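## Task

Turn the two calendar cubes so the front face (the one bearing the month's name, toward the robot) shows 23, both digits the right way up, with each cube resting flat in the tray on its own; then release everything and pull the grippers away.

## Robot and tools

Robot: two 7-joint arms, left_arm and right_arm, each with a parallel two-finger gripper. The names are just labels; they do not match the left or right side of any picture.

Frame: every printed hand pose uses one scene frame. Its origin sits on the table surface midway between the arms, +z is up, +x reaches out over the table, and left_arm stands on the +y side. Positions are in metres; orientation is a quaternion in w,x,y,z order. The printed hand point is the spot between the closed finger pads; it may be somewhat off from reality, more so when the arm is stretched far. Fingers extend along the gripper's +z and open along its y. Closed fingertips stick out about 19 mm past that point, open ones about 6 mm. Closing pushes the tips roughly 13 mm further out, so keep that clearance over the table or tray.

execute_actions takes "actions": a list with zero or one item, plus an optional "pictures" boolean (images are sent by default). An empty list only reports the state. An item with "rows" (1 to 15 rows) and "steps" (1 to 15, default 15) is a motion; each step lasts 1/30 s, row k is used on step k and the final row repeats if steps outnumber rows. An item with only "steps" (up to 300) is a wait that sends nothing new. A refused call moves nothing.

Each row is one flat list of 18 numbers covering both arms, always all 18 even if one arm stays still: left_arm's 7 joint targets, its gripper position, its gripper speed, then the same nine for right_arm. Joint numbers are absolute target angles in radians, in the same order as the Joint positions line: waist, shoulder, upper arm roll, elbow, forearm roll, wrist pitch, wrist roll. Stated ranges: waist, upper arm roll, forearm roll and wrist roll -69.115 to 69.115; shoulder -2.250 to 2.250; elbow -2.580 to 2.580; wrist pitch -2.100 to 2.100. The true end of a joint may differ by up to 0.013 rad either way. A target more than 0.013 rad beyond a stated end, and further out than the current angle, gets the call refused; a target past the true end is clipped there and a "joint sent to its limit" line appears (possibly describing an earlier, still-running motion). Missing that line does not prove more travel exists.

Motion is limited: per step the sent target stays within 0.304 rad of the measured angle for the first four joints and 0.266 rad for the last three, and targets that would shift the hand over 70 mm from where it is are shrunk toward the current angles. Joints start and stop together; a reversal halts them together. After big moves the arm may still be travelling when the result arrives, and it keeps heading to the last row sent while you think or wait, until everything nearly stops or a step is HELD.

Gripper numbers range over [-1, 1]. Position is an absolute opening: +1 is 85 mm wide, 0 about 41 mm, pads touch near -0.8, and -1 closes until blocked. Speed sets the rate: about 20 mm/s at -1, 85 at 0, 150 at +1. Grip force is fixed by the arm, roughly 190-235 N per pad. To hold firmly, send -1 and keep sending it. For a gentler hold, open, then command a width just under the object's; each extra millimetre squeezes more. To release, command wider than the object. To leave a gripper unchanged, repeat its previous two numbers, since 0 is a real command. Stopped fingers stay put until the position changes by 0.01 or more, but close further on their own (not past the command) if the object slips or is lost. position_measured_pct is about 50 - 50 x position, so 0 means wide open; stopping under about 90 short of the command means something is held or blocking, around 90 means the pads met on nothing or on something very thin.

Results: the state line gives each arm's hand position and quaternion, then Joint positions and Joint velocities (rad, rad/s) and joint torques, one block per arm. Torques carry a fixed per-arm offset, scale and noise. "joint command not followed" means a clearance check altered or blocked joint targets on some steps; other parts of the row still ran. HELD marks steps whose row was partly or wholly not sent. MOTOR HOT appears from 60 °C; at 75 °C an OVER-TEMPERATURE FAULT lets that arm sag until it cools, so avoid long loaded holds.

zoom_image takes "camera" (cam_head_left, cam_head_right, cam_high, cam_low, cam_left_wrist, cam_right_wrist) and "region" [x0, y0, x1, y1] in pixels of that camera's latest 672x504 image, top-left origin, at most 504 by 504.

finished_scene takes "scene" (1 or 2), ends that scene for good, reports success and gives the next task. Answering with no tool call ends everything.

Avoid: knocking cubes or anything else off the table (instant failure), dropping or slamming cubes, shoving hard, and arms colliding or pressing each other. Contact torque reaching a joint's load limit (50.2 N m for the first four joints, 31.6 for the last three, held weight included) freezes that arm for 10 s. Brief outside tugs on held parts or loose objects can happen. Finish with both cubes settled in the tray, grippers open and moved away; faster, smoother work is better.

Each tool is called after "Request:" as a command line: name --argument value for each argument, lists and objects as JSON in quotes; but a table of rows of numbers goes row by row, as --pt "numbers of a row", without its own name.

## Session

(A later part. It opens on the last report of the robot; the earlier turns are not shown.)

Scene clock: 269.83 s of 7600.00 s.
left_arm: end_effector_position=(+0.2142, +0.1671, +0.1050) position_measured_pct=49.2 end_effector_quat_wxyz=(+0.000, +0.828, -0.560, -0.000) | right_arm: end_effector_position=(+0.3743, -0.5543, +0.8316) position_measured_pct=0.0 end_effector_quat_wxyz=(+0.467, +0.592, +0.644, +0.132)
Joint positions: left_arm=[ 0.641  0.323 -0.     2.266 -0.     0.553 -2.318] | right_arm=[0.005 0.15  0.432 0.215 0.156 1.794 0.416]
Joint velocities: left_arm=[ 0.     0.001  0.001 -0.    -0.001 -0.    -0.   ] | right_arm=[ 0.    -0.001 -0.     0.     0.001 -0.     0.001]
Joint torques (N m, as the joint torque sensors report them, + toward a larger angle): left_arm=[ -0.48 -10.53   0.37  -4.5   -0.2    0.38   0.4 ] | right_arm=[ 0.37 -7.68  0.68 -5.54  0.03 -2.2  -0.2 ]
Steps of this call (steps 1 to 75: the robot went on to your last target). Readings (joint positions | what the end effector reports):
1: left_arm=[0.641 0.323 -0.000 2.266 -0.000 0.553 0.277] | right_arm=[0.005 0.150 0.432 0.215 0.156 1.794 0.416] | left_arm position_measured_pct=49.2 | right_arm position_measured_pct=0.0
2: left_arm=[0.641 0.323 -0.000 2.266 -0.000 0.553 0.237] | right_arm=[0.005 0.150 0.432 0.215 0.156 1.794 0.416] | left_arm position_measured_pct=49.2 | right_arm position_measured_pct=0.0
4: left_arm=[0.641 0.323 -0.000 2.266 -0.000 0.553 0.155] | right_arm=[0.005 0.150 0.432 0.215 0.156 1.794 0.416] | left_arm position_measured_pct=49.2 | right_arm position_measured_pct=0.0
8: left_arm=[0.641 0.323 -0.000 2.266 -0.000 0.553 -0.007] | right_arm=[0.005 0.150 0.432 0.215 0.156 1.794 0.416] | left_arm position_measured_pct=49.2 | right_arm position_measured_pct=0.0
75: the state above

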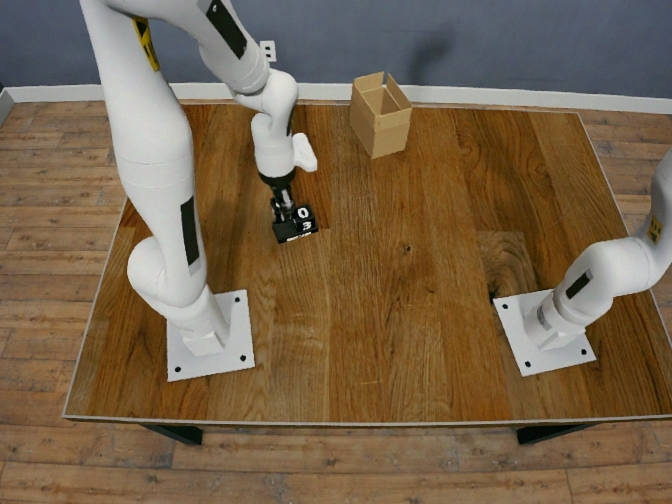

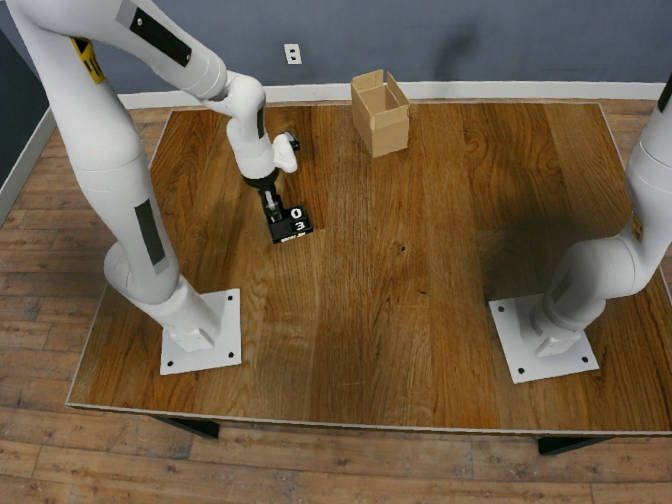

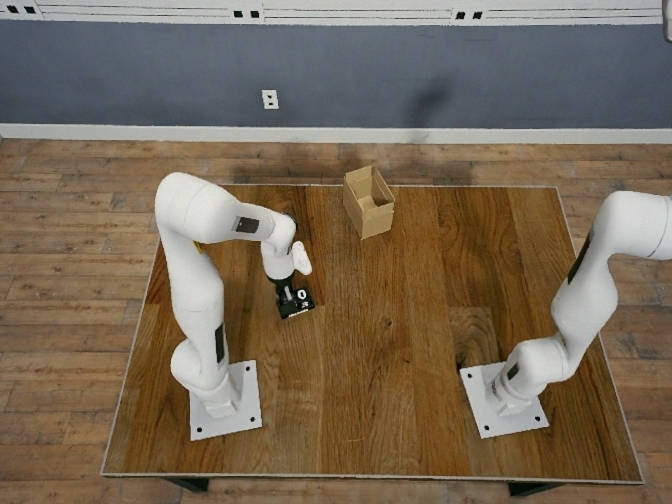

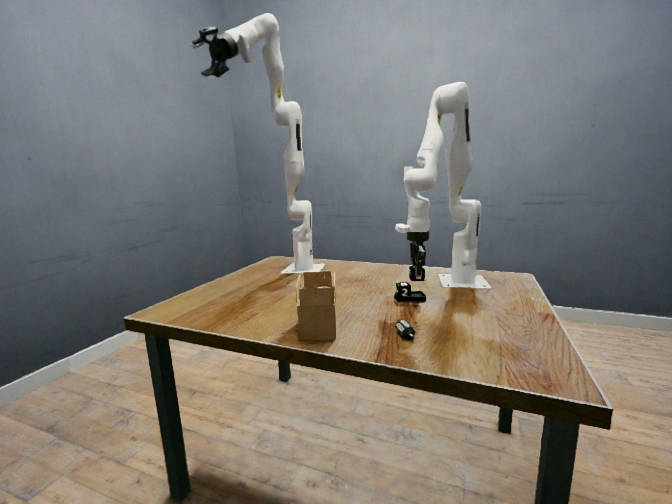

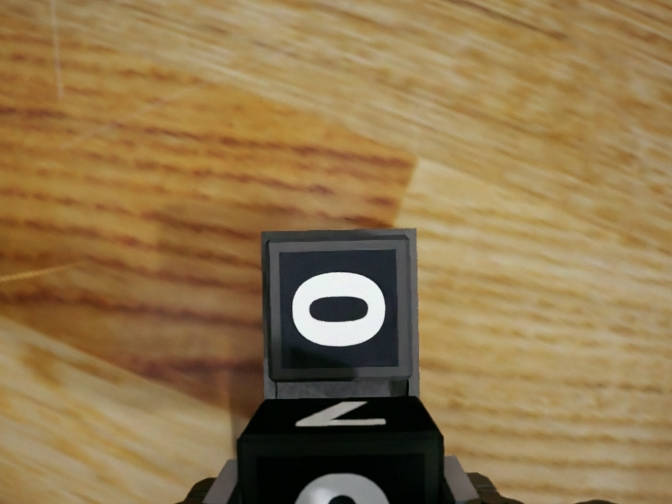

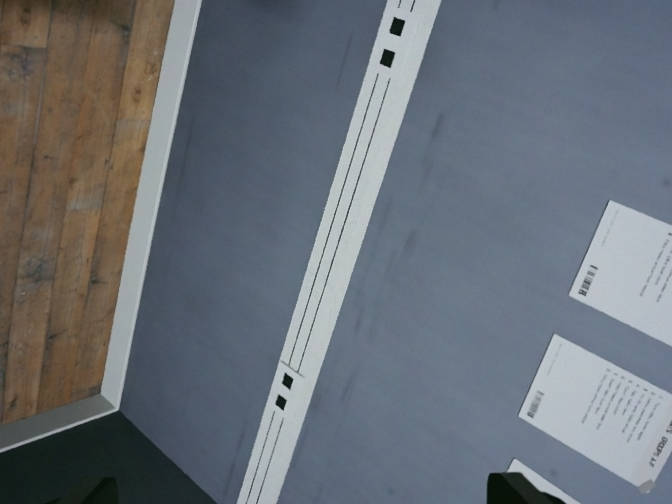

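Request:
execute_actions --actions '[{"rows": [[0.6406,0.330,0,2.2692,0,0.5424,-2.318,-1,-0.3,0.005,0.15,0.432,0.215,0.156,1.794,0.416,1,0],[0.6406,0.340,0,2.2735,0,0.5281,-2.318,-1,-0.3,0.005,0.15,0.432,0.215,0.156,1.794,0.416,1,0],[0.6406,0.350,0,2.2778,0,0.5138,-2.318,-1,-0.3,0.005,0.15,0.432,0.215,0.156,1.794,0.416,1,0],[0.6406,0.360,0,2.2821,0,0.4995,-2.318,-1,-0.3,0.005,0.15,0.432,0.215,0.156,1.794,0.416,1,0],[0.6406,0.368,0,2.2855,0,0.4881,-2.318,-1,-0.3,0.005,0.15,0.432,0.215,0.156,1.794,0.416,1,0],[0.6406,0.375,0,2.2885,0,0.4781,-2.318,-1,-0.3,0.005,0.15,0.432,0.215,0.156,1.794,0.416,1,0],[0.6406,0.381,0,2.2910,0,0.4696,-2.318,-1,-0.3,0.005,0.15,0.432,0.215,0.156,1.794,0.416,1,0],[0.6406,0.387,0,2.2935,0,0.4611,-2.318,-1,-0.3,0.005,0.15,0.432,0.215,0.156,1.794,0.416,1,0],[0.6406,0.393,0,2.2959,0,0.4527,-2.318,-1,-0.3,0.005,0.15,0.432,0.215,0.156,1.794,0.416,1,0],[0.6406,0.398,0,2.2979,0,0.4457,-2.318,-1,-0.3,0.005,0.15,0.432,0.215,0.156,1.794,0.416,1,0],[0.6406,0.402,0,2.2995,0,0.4401,-2.318,-1,-0.3,0.005,0.15,0.432,0.215,0.156,1.794,0.416,1,0],[0.6406,0.4057,0,2.3010,0,0.4349,-2.318,-1,-0.3,0.005,0.15,0.432,0.215,0.156,1.794,0.416,1,0]], "steps": 15}]' --pictures false

Request:
execute_actions --actions '[{"steps": 12}]'

Scene clock: 300.00 s of 7600.00 s.
left_arm: end_effector_position=(+0.2146, +0.1669, +0.0757) position_measured_pct=49.2 end_effector_quat_wxyz=(-0.000, +0.828, -0.560, +0.001) | right_arm: end_effector_position=(+0.3743, -0.5543, +0.8316) position_measured_pct=0.0 end_effector_quat_wxyz=(+0.467, +0.592, +0.644, +0.132)
Joint positions: left_arm=[ 0.641  0.404 -0.     2.301 -0.     0.435 -2.318] | right_arm=[0.005 0.15  0.432 0.215 0.156 1.794 0.416]
Joint velocities: left_arm=[-0.     0.014 -0.001  0.    -0.001 -0.01  -0.001] | right_arm=[ 0.001  0.    -0.001 -0.    -0.001  0.    -0.   ]
Joint torques (N m, as the joint torque sensors report them, + toward a larger angle): left_arm=[ -0.45 -11.26   0.64  -4.2   -0.47   0.07   0.41] | right_arm=[ 0.51 -7.59  0.63 -5.41  0.12 -2.31 -0.22]
Steps of this call (steps 1 to 15: the robot went on to your last target; steps 16 to 90: nothing new was sent; then 26.67 s passed at rest; steps 91 to 105: all 15 steps of this action). Readings (joint positions | what the end effector reports):
91: left_arm=[0.641 0.324 0.000 2.266 -0.000 0.551 -2.318] | right_arm=[0.005 0.150 0.432 0.215 0.156 1.794 0.416] | left_arm position_measured_pct=49.2 | right_arm position_measured_pct=0.0
92: left_arm=[0.641 0.330 0.000 2.268 0.000 0.545 -2.318] | right_arm=[0.005 0.150 0.432 0.215 0.156 1.794 0.416] | left_arm position_measured_pct=49.2 | right_arm position_measured_pct=0.0
94: left_arm=[0.641 0.346 0.000 2.275 0.000 0.523 -2.318] | right_arm=[0.005 0.150 0.432 0.215 0.156 1.794 0.416] | left_arm position_measured_pct=49.2 | right_arm position_measured_pct=0.0
98: left_arm=[0.641 0.377 -0.000 2.289 -0.000 0.475 -2.318] | right_arm=[0.005 0.150 0.432 0.215 0.156 1.794 0.416] | left_arm position_measured_pct=49.2 | right_arm position_measured_pct=0.0
105: the state above

Scene clock: 300.40 s of 7600.00 s.
left_arm: end_effector_position=(+0.2142, +0.1671, +0.0750) position_measured_pct=49.2 end_effector_quat_wxyz=(-0.000, +0.828, -0.560, +0.000) | right_arm: end_effector_position=(+0.3743, -0.5543, +0.8316) position_measured_pct=0.0 end_effector_quat_wxyz=(+0.467, +0.592, +0.644, +0.132)
Joint positions: left_arm=[ 0.641  0.406 -0.     2.301 -0.     0.435 -2.318] | right_arm=[0.005 0.15  0.432 0.215 0.156 1.794 0.416]
Joint velocities: left_arm=[ 0.     0.001 -0.001  0.    -0.     0.     0.   ] | right_arm=[ 0.001 -0.     0.001  0.    -0.    -0.     0.001]
Joint torques (N m, as the joint torque sensors report them, + toward a larger angle): left_arm=[ -0.47 -11.44   0.95  -3.42  -0.43   0.37   0.68] | right_arm=[ 0.4  -7.69  0.69 -5.53  0.14 -2.3  -0.31]
Steps of this call (steps 1 to 12: the robot went on to your last target). Readings (joint positions | what the end effector reports):
1: left_arm=[0.641 0.404 -0.000 2.301 -0.000 0.435 -2.318] | right_arm=[0.005 0.150 0.432 0.215 0.156 1.794 0.416] | left_arm position_measured_pct=49.2 | right_arm position_measured_pct=0.0
2: left_arm=[0.641 0.404 -0.000 2.301 0.000 0.435 -2.318] | right_arm=[0.005 0.150 0.432 0.215 0.156 1.794 0.416] | left_arm position_measured_pct=49.2 | right_arm position_measured_pct=0.0
4: left_arm=[0.641 0.405 -0.000 2.301 0.000 0.435 -2.318] | right_arm=[0.005 0.150 0.432 0.215 0.156 1.794 0.416] | left_arm position_measured_pct=49.2 | right_arm position_measured_pct=0.0
8: left_arm=[0.641 0.405 0.000 2.301 0.000 0.435 -2.318] | right_arm=[0.005 0.150 0.432 0.215 0.156 1.794 0.416] | left_arm position_measured_pct=49.2 | right_arm position_measured_pct=0.0
12: the state above

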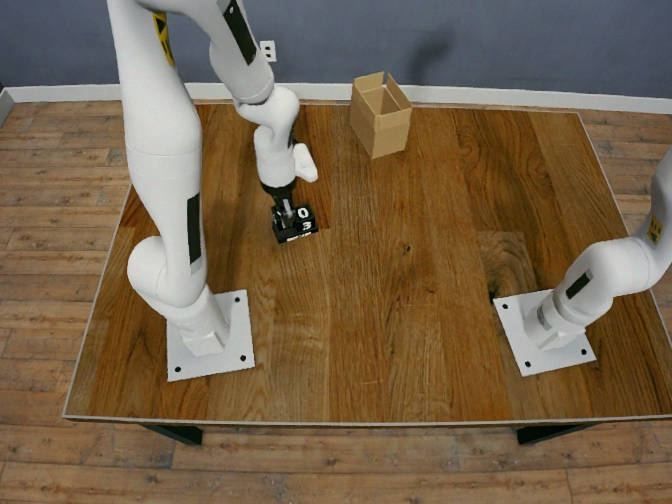

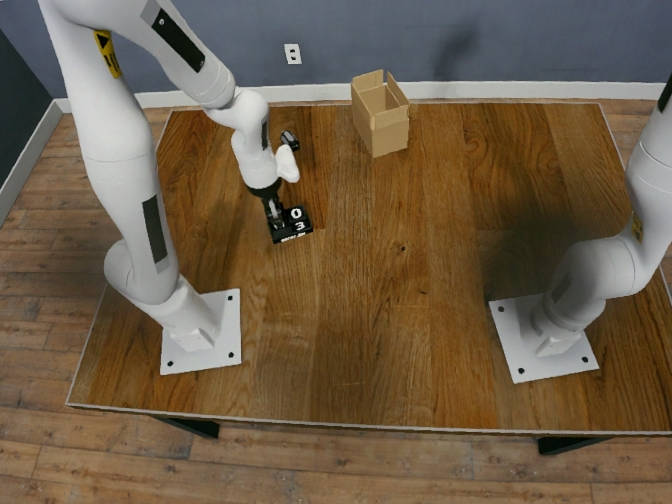

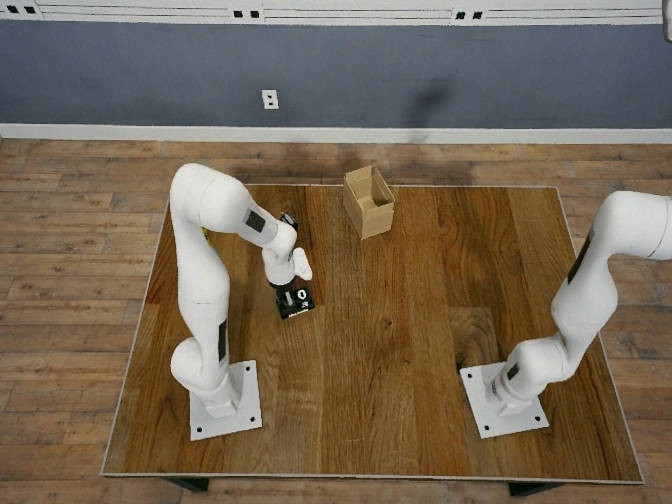

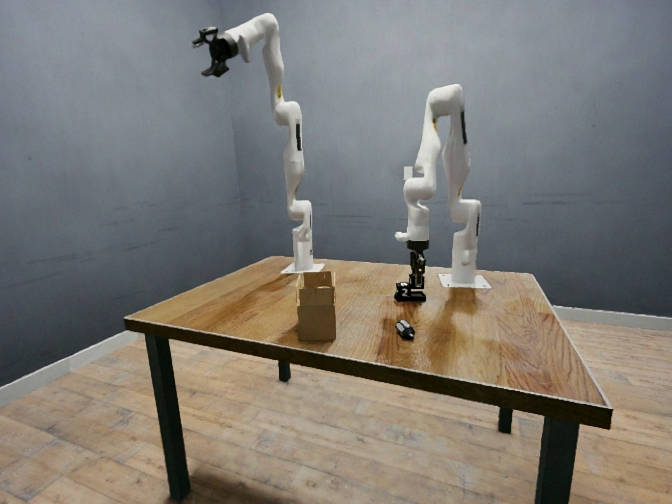

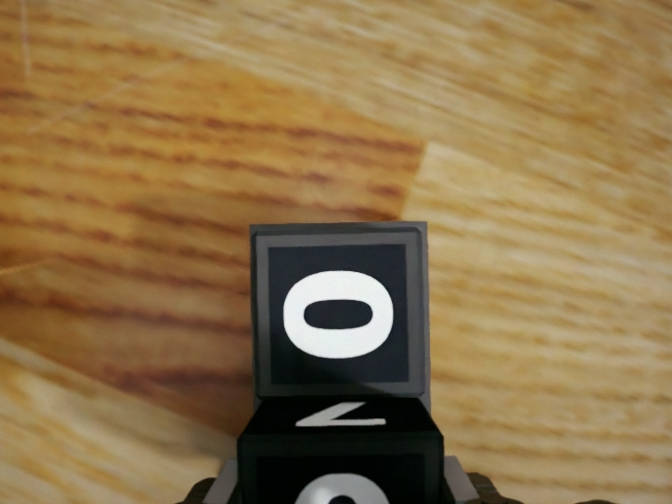

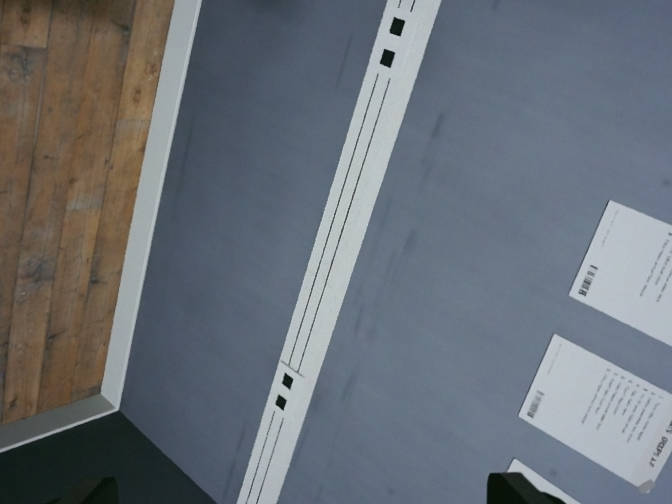

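Request:
zoom_image --camera "cam_left_wrist" --region '[220, 210, 470, 460]'

Request:
zoom_image --camera "cam_low" --region '[380, 250, 445, 310]'

Request:
zoom_image --camera "cam_head_left" --region '[255, 180, 335, 255]'

Region (220, 210, 470, 460) of cam_left_wrist's 672x504 image, scaled by 2.016.

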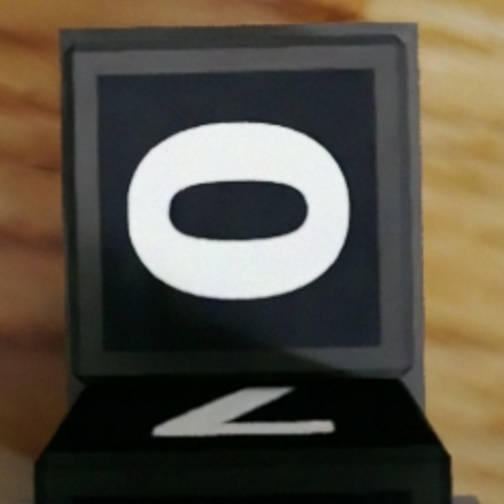

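Region (380, 250, 445, 310) of cam_low's 672x504 image, scaled by 7.754, with more detail than that image has; it fills the top 465 rows of this view, and the rest is white.

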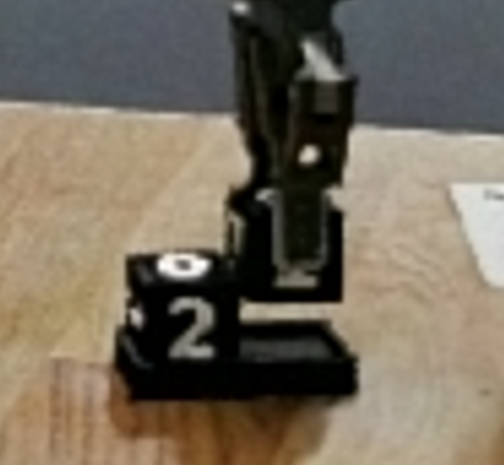

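Region (255, 180, 335, 255) of cam_head_left's 672x504 image, scaled by 6.300, with more detail than that image has; it fills the top 472 rows of this view, and the rest is white.

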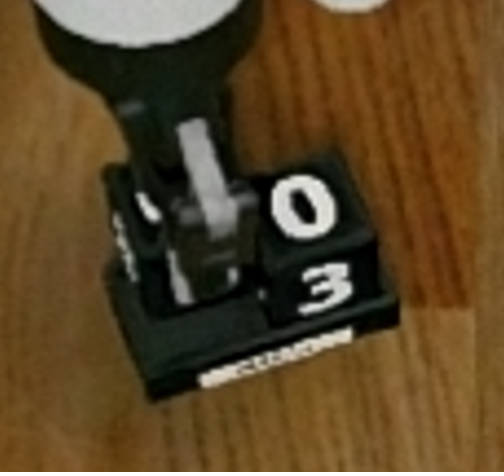

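Request:
execute_actions --actions '[{"rows": [[0.6406,0.4141,0,2.3039,0,0.4236,-2.318,-1,-0.3,0.005,0.15,0.432,0.215,0.156,1.794,0.416,1,0],[0.6406,0.4226,0,2.3068,0,0.4123,-2.318,-1,-0.3,0.005,0.15,0.432,0.215,0.156,1.794,0.416,1,0],[0.6406,0.4311,0,2.3096,0,0.4010,-2.318,-1,-0.3,0.005,0.15,0.432,0.215,0.156,1.794,0.416,1,0],[0.6406,0.4396,0,2.3122,0,0.3897,-2.318,-1,-0.3,0.005,0.15,0.432,0.215,0.156,1.794,0.416,1,0],[0.6406,0.4482,0,2.3149,0,0.3785,-2.318,-1,-0.3,0.005,0.15,0.432,0.215,0.156,1.794,0.416,1,0],[0.6406,0.4569,0,2.3174,0,0.3673,-2.318,-1,-0.3,0.005,0.15,0.432,0.215,0.156,1.794,0.416,1,0],[0.6406,0.4608,0,2.3185,0,0.3623,-2.318,-1,-0.3,0.005,0.15,0.432,0.215,0.156,1.794,0.416,1,0],[0.6406,0.4646,0,2.3196,0,0.3574,-2.318,-1,-0.3,0.005,0.15,0.432,0.215,0.156,1.794,0.416,1,0],[0.6406,0.4672,0,2.3203,0,0.3541,-2.318,-1,-0.3,0.005,0.15,0.432,0.215,0.156,1.794,0.416,1,0],[0.6406,0.4698,0,2.3210,0,0.3508,-2.318,-1,-0.3,0.005,0.15,0.432,0.215,0.156,1.794,0.416,1,0],[0.6406,0.4724,0,2.3217,0,0.3475,-2.318,-1,-0.3,0.005,0.15,0.432,0.215,0.156,1.794,0.416,1,0],[0.6406,0.4747,0,2.3223,0,0.3446,-2.318,-1,-0.3,0.005,0.15,0.432,0.215,0.156,1.794,0.416,1,0],[0.6406,0.4770,0,2.3229,0,0.3417,-2.318,-1,-0.3,0.005,0.15,0.432,0.215,0.156,1.794,0.416,1,0],[0.6406,0.4793,0,2.3235,0,0.3388,-2.318,-1,-0.3,0.005,0.15,0.432,0.215,0.156,1.794,0.416,1,0],[0.6406,0.4822,0,2.3242,0,0.3351,-2.318,-1,-0.3,0.005,0.15,0.432,0.215,0.156,1.794,0.416,1,0]], "steps": 15}]' --pictures false

Request:
execute_actions --actions '[{"steps": 10}]' --pictures false

Scene clock: 320.00 s of 7600.00 s.
left_arm: end_effector_position=(+0.2144, +0.1670, +0.0506) position_measured_pct=49.2 end_effector_quat_wxyz=(-0.000, +0.828, -0.560, +0.000) | right_arm: end_effector_position=(+0.3743, -0.5543, +0.8316) position_measured_pct=0.0 end_effector_quat_wxyz=(+0.467, +0.592, +0.644, +0.132)
Joint positions: left_arm=[ 0.641  0.478 -0.     2.323 -0.     0.339 -2.318] | right_arm=[0.005 0.15  0.432 0.215 0.156 1.794 0.416]
Joint velocities: left_arm=[ 0.     0.084  0.001  0.019  0.001 -0.098 -0.   ] | right_arm=[-0.001  0.001  0.    -0.001  0.     0.    -0.001]
Joint torques (N m, as the joint torque sensors report them, + toward a larger angle): left_arm=[ -0.51 -11.96   0.73  -2.86  -0.39   0.48   0.45] | right_arm=[ 0.47 -7.73  0.69 -5.49  0.1  -2.24 -0.19]
Steps of this call (steps 1 to 15: the robot went on to your last target; steps 16 to 90: nothing new was sent; then 16.10 s passed at rest; steps 91 to 105: all 15 steps of this action). Readings (joint positions | what the end effector reports):
91: left_arm=[0.641 0.407 0.000 2.301 -0.000 0.434 -2.318] | right_arm=[0.005 0.150 0.432 0.215 0.156 1.794 0.416] | left_arm position_measured_pct=49.2 | right_arm position_measured_pct=0.0
92: left_arm=[0.641 0.413 0.000 2.303 0.000 0.427 -2.318] | right_arm=[0.005 0.150 0.432 0.215 0.156 1.794 0.416] | left_arm position_measured_pct=49.2 | right_arm position_measured_pct=0.0
94: left_arm=[0.641 0.428 0.000 2.308 0.000 0.408 -2.318] | right_arm=[0.005 0.150 0.432 0.215 0.156 1.794 0.416] | left_arm position_measured_pct=49.2 | right_arm position_measured_pct=0.0
98: left_arm=[0.641 0.457 -0.000 2.318 -0.000 0.367 -2.318] | right_arm=[0.005 0.150 0.432 0.215 0.156 1.794 0.416] | left_arm position_measured_pct=49.2 | right_arm position_measured_pct=0.0
105: the state above

Scene clock: 320.33 s of 7600.00 s.
left_arm: end_effector_position=(+0.2143, +0.1671, +0.0495) position_measured_pct=49.2 end_effector_quat_wxyz=(-0.000, +0.828, -0.560, +0.000) | right_arm: end_effector_position=(+0.3743, -0.5543, +0.8316) position_measured_pct=0.0 end_effector_quat_wxyz=(+0.467, +0.592, +0.644, +0.132)
Joint positions: left_arm=[ 0.641  0.482 -0.     2.324  0.     0.335 -2.318] | right_arm=[0.005 0.15  0.432 0.215 0.156 1.794 0.416]
Joint velocities: left_arm=[-0.     0.001 -0.     0.     0.    -0.    -0.001] | right_arm=[ 0.     0.     0.001 -0.     0.001  0.     0.001]
Joint torques (N m, as the joint torque sensors report them, + toward a larger angle): left_arm=[ -0.42 -12.44   0.88  -2.71  -0.28   0.48   0.38] | right_arm=[ 0.46 -7.7   0.75 -5.46  0.11 -2.28 -0.29]
Steps of this call (steps 1 to 10: the robot went on to your last target). Readings (joint positions | what the end effector reports):
1: left_arm=[0.641 0.481 -0.000 2.324 0.000 0.336 -2.318] | right_arm=[0.005 0.150 0.432 0.215 0.156 1.794 0.416] | left_arm position_measured_pct=49.2 | right_arm position_measured_pct=0.0
2: left_arm=[0.641 0.481 -0.000 2.324 -0.000 0.336 -2.318] | right_arm=[0.005 0.150 0.432 0.215 0.156 1.794 0.416] | left_arm position_measured_pct=49.2 | right_arm position_measured_pct=0.0
4: left_arm=[0.641 0.481 -0.000 2.324 0.000 0.335 -2.318] | right_arm=[0.005 0.150 0.432 0.215 0.156 1.794 0.416] | left_arm position_measured_pct=49.2 | right_arm position_measured_pct=0.0
8: left_arm=[0.641 0.482 -0.000 2.324 -0.000 0.335 -2.318] | right_arm=[0.005 0.150 0.432 0.215 0.156 1.794 0.416] | left_arm position_measured_pct=49.2 | right_arm position_measured_pct=0.0
10: the state above

Request:
execute_actions --actions '[{"rows": [[0.6406,0.4852,0,2.3250,0,0.3314,-2.318,-1,-0.3,0.005,0.15,0.432,0.215,0.156,1.794,0.416,1,0],[0.6406,0.4877,0,2.3256,0,0.3283,-2.318,-1,-0.3,0.005,0.15,0.432,0.215,0.156,1.794,0.416,1,0],[0.6406,0.4902,0,2.3262,0,0.3252,-2.318,-1,-0.3,0.005,0.15,0.432,0.215,0.156,1.794,0.416,1,0],[0.6406,0.4922,0,2.3267,0,0.3227,-2.318,-1,-0.3,0.005,0.15,0.432,0.215,0.156,1.794,0.416,1,0],[0.6406,0.4941,0,2.3272,0,0.3203,-2.318,-1,-0.3,0.005,0.15,0.432,0.215,0.156,1.794,0.416,1,0],[0.6406,0.4956,0,2.3276,0,0.3184,-2.318,-1,-0.3,0.005,0.15,0.432,0.215,0.156,1.794,0.416,1,0],[0.6406,0.4971,0,2.3279,0,0.3166,-2.318,-1,-0.3,0.005,0.15,0.432,0.215,0.156,1.794,0.416,1,0],[0.6406,0.4981,0,2.3282,0,0.3153,-2.318,-1,-0.3,0.005,0.15,0.432,0.215,0.156,1.794,0.416,1,0]], "steps": 15}]'

Scene clock: 326.87 s of 7600.00 s.
left_arm: end_effector_position=(+0.2143, +0.1671, +0.0443) position_measured_pct=49.2 end_effector_quat_wxyz=(-0.000, +0.828, -0.560, +0.000) | right_arm: end_effector_position=(+0.3743, -0.5543, +0.8316) position_measured_pct=0.0 end_effector_quat_wxyz=(+0.467, +0.592, +0.644, +0.132)
Joint positions: left_arm=[ 0.641  0.498 -0.     2.328  0.     0.315 -2.318] | right_arm=[0.005 0.15  0.432 0.215 0.156 1.794 0.416]
Joint velocities: left_arm=[-0.     0.002  0.001 -0.    -0.     0.     0.   ] | right_arm=[-0.     0.     0.001 -0.    -0.001 -0.    -0.001]
Joint torques (N m, as the joint torque sensors report them, + toward a larger angle): left_arm=[ -0.25 -12.26   0.89  -2.64  -0.58   0.14   0.12] | right_arm=[ 0.36 -7.64  0.76 -5.42  0.09 -2.34 -0.3 ]
Steps of this call (steps 1 to 15: the robot went on to your last target; steps 16 to 90: nothing new was sent; then 3.03 s passed at rest; steps 91 to 105: all 15 steps of this action). Readings (joint positions | what the end effector reports):
91: left_arm=[0.641 0.483 0.000 2.324 0.000 0.334 -2.318] | right_arm=[0.005 0.150 0.432 0.215 0.156 1.794 0.416] | left_arm position_measured_pct=49.2 | right_arm position_measured_pct=0.0
92: left_arm=[0.641 0.486 0.000 2.325 0.000 0.332 -2.318] | right_arm=[0.005 0.150 0.432 0.215 0.156 1.794 0.416] | left_arm position_measured_pct=49.2 | right_arm position_measured_pct=0.0
94: left_arm=[0.641 0.490 0.000 2.326 -0.000 0.326 -2.318] | right_arm=[0.005 0.150 0.432 0.215 0.156 1.794 0.416] | left_arm position_measured_pct=49.2 | right_arm position_measured_pct=0.0
98: left_arm=[0.641 0.497 -0.000 2.328 -0.000 0.317 -2.318] | right_arm=[0.005 0.150 0.432 0.215 0.156 1.794 0.416] | left_arm position_measured_pct=49.2 | right_arm position_measured_pct=0.0
105: the state above

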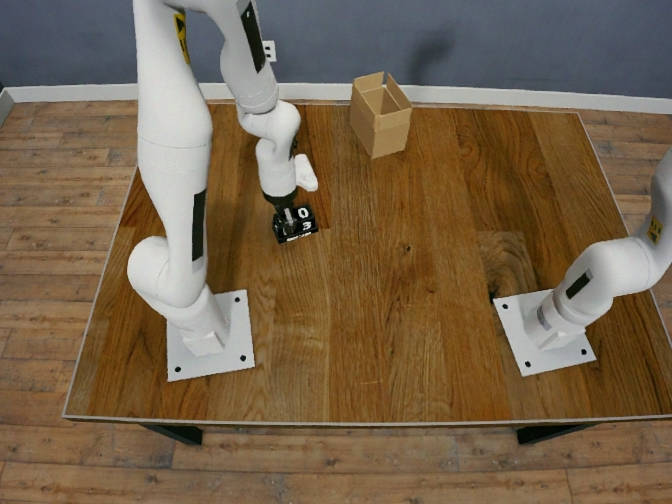

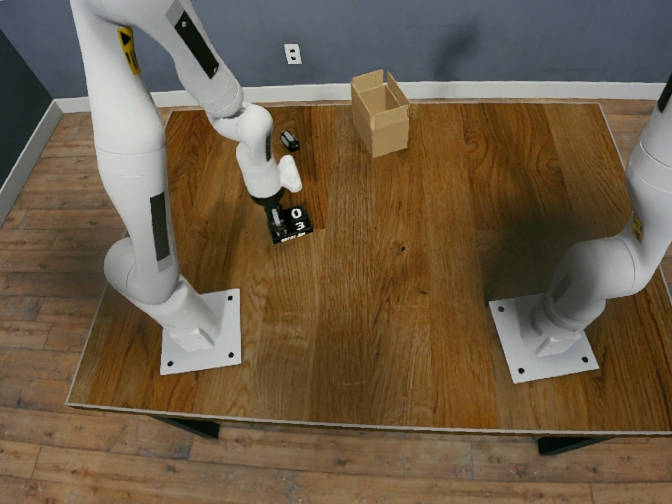

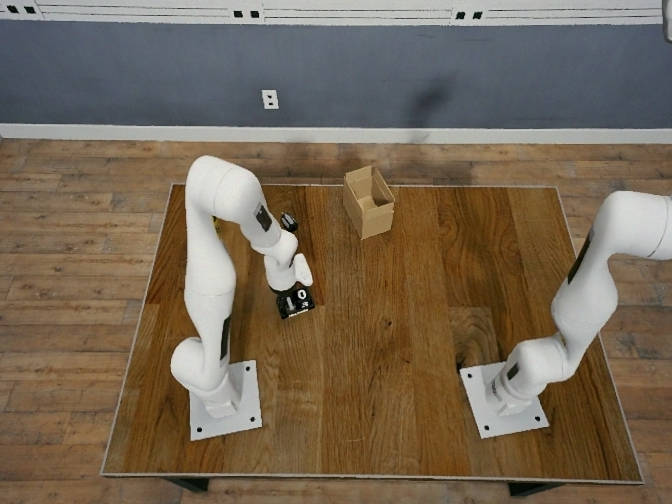

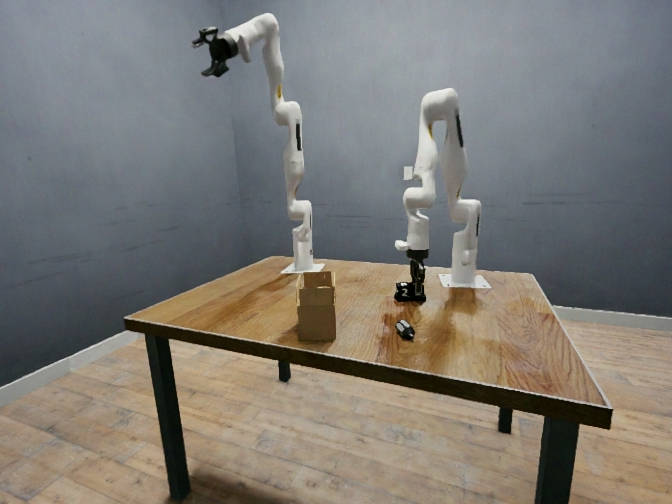

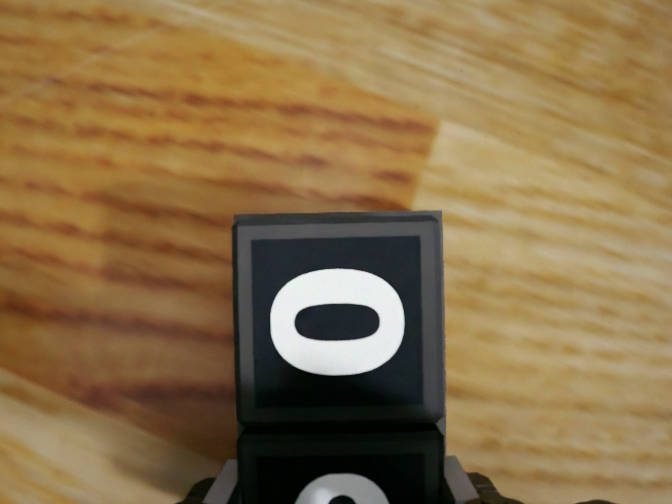

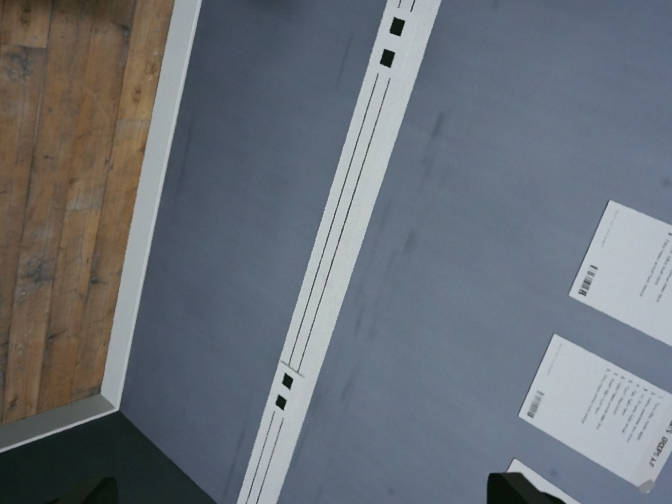

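The cube is nearly seated. I'll release it, then lift the gripper away.

Request:
execute_actions --actions '[{"rows": [[0.6406,0.4991,0,2.3284,0,0.3141,-2.318,0.6,0,0.005,0.15,0.432,0.215,0.156,1.794,0.416,1,0]], "steps": 15}]' --pictures false

Request:
execute_actions --actions '[{"rows": [[0.6406,0.3228,0,2.2661,0,0.5528,-2.318,0.6,0,0.005,0.15,0.432,0.215,0.156,1.794,0.416,1,0]], "steps": 15}]' --pictures false

Request:
execute_actions --actions '[{"rows": [[0.3,0.05,0,1.9,0,1.1,-2.318,0.6,0,0.005,0.15,0.432,0.215,0.156,1.794,0.416,1,0]], "steps": 15}]' --pictures false

Request:
execute_actions --actions '[{"steps": 20}]'

Scene clock: 333.53 s of 7600.00 s.
left_arm: end_effector_position=(+0.2143, +0.1671, +0.0440) position_measured_pct=20.2 end_effector_quat_wxyz=(-0.000, +0.828, -0.560, +0.000) | right_arm: end_effector_position=(+0.3743, -0.5543, +0.8316) position_measured_pct=0.0 end_effector_quat_wxyz=(+0.467, +0.592, +0.644, +0.132)
Joint positions: left_arm=[ 0.641  0.499 -0.     2.328 -0.     0.314 -2.318] | right_arm=[0.005 0.15  0.432 0.215 0.156 1.794 0.416]
Joint velocities: left_arm=[ 0.     0.     0.002 -0.001  0.     0.     0.   ] | right_arm=[-0.    -0.    -0.001 -0.001  0.001  0.001 -0.   ]
Joint torques (N m, as the joint torque sensors report them, + toward a larger angle): left_arm=[ -0.57 -12.38   0.84  -2.65  -0.26   0.05   0.16] | right_arm=[ 0.36 -7.65  0.71 -5.43  0.15 -2.3  -0.24]
Steps of this call (steps 1 to 15: the robot went on to your last target; steps 16 to 90: nothing new was sent; then 3.17 s passed at rest; steps 91 to 105: all 15 steps of this action). Readings (joint positions | what the end effector reports):
91: left_arm=[0.641 0.499 0.000 2.328 0.000 0.315 -2.318] | right_arm=[0.005 0.150 0.432 0.215 0.156 1.794 0.416] | left_arm position_measured_pct=49.2 | right_arm position_measured_pct=0.0
92: left_arm=[0.641 0.499 0.000 2.328 0.000 0.314 -2.318] | right_arm=[0.005 0.150 0.432 0.215 0.156 1.794 0.416] | left_arm position_measured_pct=48.8 | right_arm position_measured_pct=0.0
94: left_arm=[0.641 0.499 -0.000 2.328 -0.000 0.314 -2.318] | right_arm=[0.005 0.150 0.432 0.215 0.156 1.794 0.416] | left_arm position_measured_pct=44.4 | right_arm position_measured_pct=0.0
98: left_arm=[0.641 0.499 0.000 2.328 0.000 0.314 -2.318] | right_arm=[0.005 0.150 0.432 0.215 0.156 1.794 0.416] | left_arm position_measured_pct=32.9 | right_arm position_measured_pct=0.0
105: the state above

Scene clock: 334.03 s of 7600.00 s.
left_arm: end_effector_position=(+0.2136, +0.1674, +0.1039) position_measured_pct=19.8 end_effector_quat_wxyz=(+0.000, +0.828, -0.560, -0.002) | right_arm: end_effector_position=(+0.3743, -0.5543, +0.8316) position_measured_pct=0.0 end_effector_quat_wxyz=(+0.467, +0.592, +0.644, +0.132)
Joint positions: left_arm=[ 0.641  0.326  0.     2.266 -0.     0.553 -2.318] | right_arm=[0.005 0.15  0.432 0.215 0.156 1.794 0.416]
Joint velocities: left_arm=[-0.    -0.03   0.001 -0.004 -0.     0.002 -0.001] | right_arm=[ 0.001  0.     0.     0.     0.001 -0.001  0.001]
Joint torques (N m, as the joint torque sensors report them, + toward a larger angle): left_arm=[ -0.64 -10.72   0.63  -4.82  -0.64   0.35   0.33] | right_arm=[ 0.43 -7.68  0.64 -5.4   0.12 -2.28 -0.24]
Steps of this call (steps 1 to 15: all 15 steps of this action). Readings (joint positions | what the end effector reports):
1: left_arm=[0.641 0.498 -0.000 2.328 -0.000 0.315 -2.318] | right_arm=[0.005 0.150 0.432 0.215 0.156 1.794 0.416] | left_arm position_measured_pct=20.2 | right_arm position_measured_pct=0.0
2: left_arm=[0.641 0.491 -0.000 2.326 -0.000 0.322 -2.318] | right_arm=[0.005 0.150 0.432 0.215 0.156 1.794 0.416] | left_arm position_measured_pct=20.2 | right_arm position_measured_pct=0.0
4: left_arm=[0.641 0.460 -0.000 2.317 -0.000 0.359 -2.318] | right_arm=[0.005 0.150 0.432 0.215 0.156 1.794 0.416] | left_arm position_measured_pct=19.8 | right_arm position_measured_pct=0.0
8: left_arm=[0.641 0.363 0.000 2.281 0.000 0.495 -2.318] | right_arm=[0.005 0.150 0.432 0.215 0.156 1.794 0.416] | left_arm position_measured_pct=19.8 | right_arm position_measured_pct=0.0
15: the state above

Scene clock: 334.53 s of 7600.00 s.
left_arm: end_effector_position=(+0.3118, +0.2324, +0.2449) position_measured_pct=19.8 end_effector_quat_wxyz=(-0.022, +0.895, -0.440, +0.073) | right_arm: end_effector_position=(+0.3743, -0.5543, +0.8316) position_measured_pct=0.0 end_effector_quat_wxyz=(+0.467, +0.592, +0.644, +0.132)
Joint positions: left_arm=[ 0.365  0.102 -0.001  1.969 -0.     0.918 -2.318] | right_arm=[0.005 0.15  0.432 0.215 0.156 1.794 0.416]
Joint velocities: left_arm=[-0.433 -0.343  0.011 -0.483  0.005  1.217  0.   ] | right_arm=[ 0.    -0.     0.     0.001  0.001  0.    -0.001]
Joint torques (N m, as the joint torque sensors report them, + toward a larger angle): left_arm=[-0.07 -9.23  1.24 -6.74 -0.1   0.22  0.52] | right_arm=[ 0.34 -7.66  0.67 -5.38  0.13 -2.29 -0.28]
Steps of this call (steps 1 to 15: all 15 steps of this action). Readings (joint positions | what the end effector reports):
1: left_arm=[0.639 0.324 0.000 2.265 0.000 0.554 -2.318] | right_arm=[0.005 0.150 0.432 0.215 0.156 1.794 0.416] | left_arm position_measured_pct=19.8 | right_arm position_measured_pct=0.0
2: left_arm=[0.632 0.317 0.001 2.261 0.000 0.559 -2.318] | right_arm=[0.005 0.150 0.432 0.215 0.156 1.794 0.416] | left_arm position_measured_pct=19.8 | right_arm position_measured_pct=0.0
4: left_arm=[0.601 0.290 0.001 2.234 0.001 0.582 -2.318] | right_arm=[0.005 0.150 0.432 0.215 0.156 1.794 0.416] | left_arm position_measured_pct=19.8 | right_arm position_measured_pct=0.0
8: left_arm=[0.507 0.216 0.001 2.137 0.000 0.668 -2.318] | right_arm=[0.005 0.150 0.432 0.215 0.156 1.794 0.416] | left_arm position_measured_pct=19.8 | right_arm position_measured_pct=0.0
15: the state above

Scene clock: 335.20 s of 7600.00 s.
left_arm: end_effector_position=(+0.2923, +0.2579, +0.2787) position_measured_pct=19.8 end_effector_quat_wxyz=(-0.015, +0.910, -0.411, +0.043) | right_arm: end_effector_position=(+0.3743, -0.5543, +0.8316) position_measured_pct=0.0 end_effector_quat_wxyz=(+0.467, +0.592, +0.644, +0.132)
Joint positions: left_arm=[ 0.3    0.05  -0.     1.9   -0.     1.1   -2.318] | right_arm=[0.005 0.15  0.432 0.215 0.156 1.794 0.416]
Joint velocities: left_arm=[-0.001 -0.001  0.001  0.001 -0.001  0.    -0.   ] | right_arm=[ 0.    -0.    -0.    -0.     0.    -0.    -0.003]
Joint torques (N m, as the joint torque sensors report them, + toward a larger angle): left_arm=[-0.97 -9.24  0.69 -8.44 -0.42 -0.19  0.29] | right_arm=[ 0.47 -7.63  0.79 -5.55  0.1  -2.28 -0.28]
Steps of this call (steps 1 to 20: the robot went on to your last target). Readings (joint positions | what the end effector reports):
1: left_arm=[0.351 0.090 -0.000 1.954 -0.000 0.958 -2.318] | right_arm=[0.005 0.150 0.432 0.215 0.156 1.794 0.416] | left_arm position_measured_pct=19.8 | right_arm position_measured_pct=0.0
2: left_arm=[0.336 0.079 -0.000 1.938 -0.000 0.999 -2.318] | right_arm=[0.005 0.150 0.432 0.215 0.156 1.794 0.416] | left_arm position_measured_pct=19.8 | right_arm position_measured_pct=0.0
4: left_arm=[0.314 0.061 -0.001 1.912 -0.001 1.068 -2.318] | right_arm=[0.005 0.150 0.432 0.215 0.156 1.794 0.416] | left_arm position_measured_pct=19.8 | right_arm position_measured_pct=0.0
8: left_arm=[0.304 0.052 -0.000 1.901 -0.000 1.100 -2.318] | right_arm=[0.005 0.150 0.432 0.215 0.156 1.794 0.416] | left_arm position_measured_pct=19.8 | right_arm position_measured_pct=0.0
20: the state above

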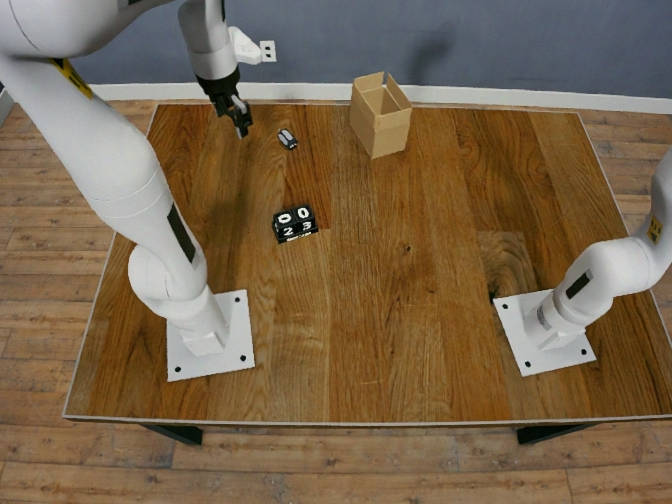

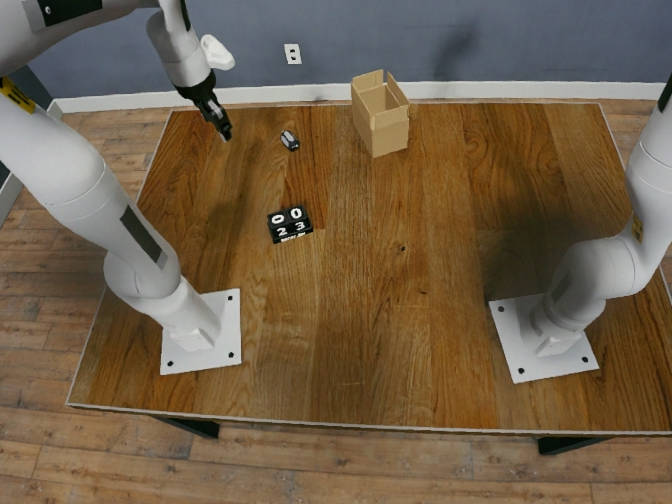

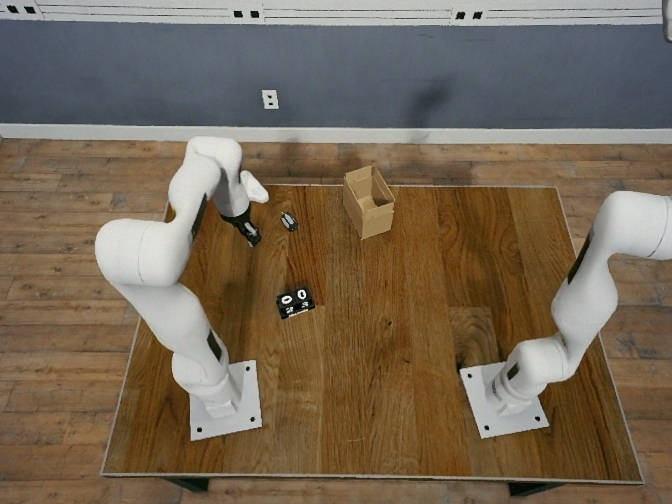

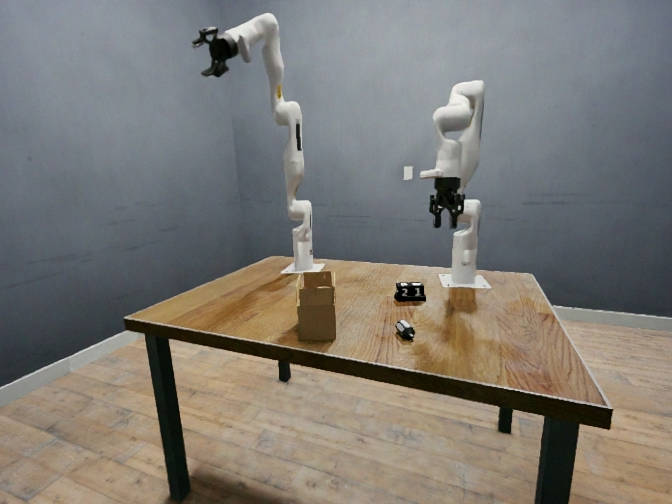

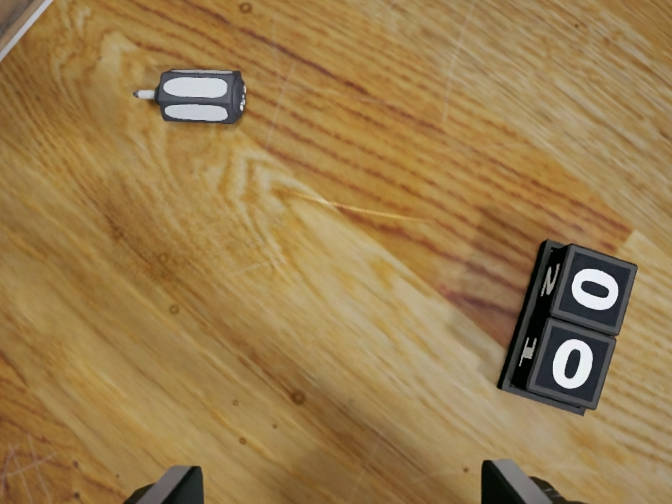

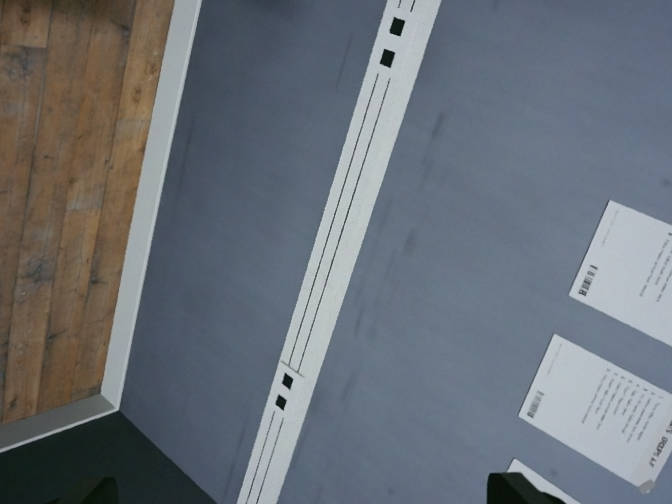

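Request:
zoom_image --camera "cam_head_left" --region '[250, 190, 340, 260]'

Request:
zoom_image --camera "cam_low" --region '[370, 265, 450, 320]'

Region (250, 190, 340, 260) of cam_head_left's 672x504 image, scaled by 5.600, with more detail than that image has.

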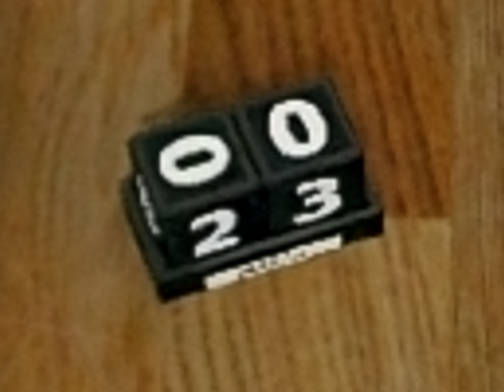

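Region (370, 265, 450, 320) of cam_low's 672x504 image, scaled by 6.300, with more detail than that image has; it fills the top 346 rows of this view, and the rest is white.

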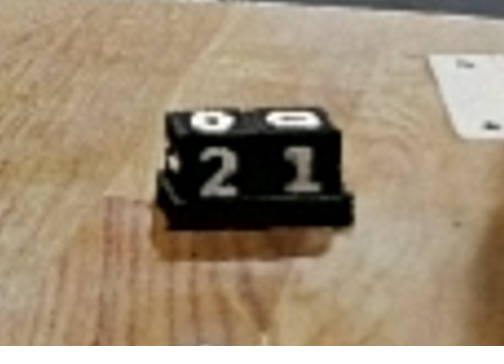

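The calendar reads 23 and both cubes sit flat in the tray, so I'm ending scene 1.

Request:
finished_scene --scene 1

The scene is finished: the task was done.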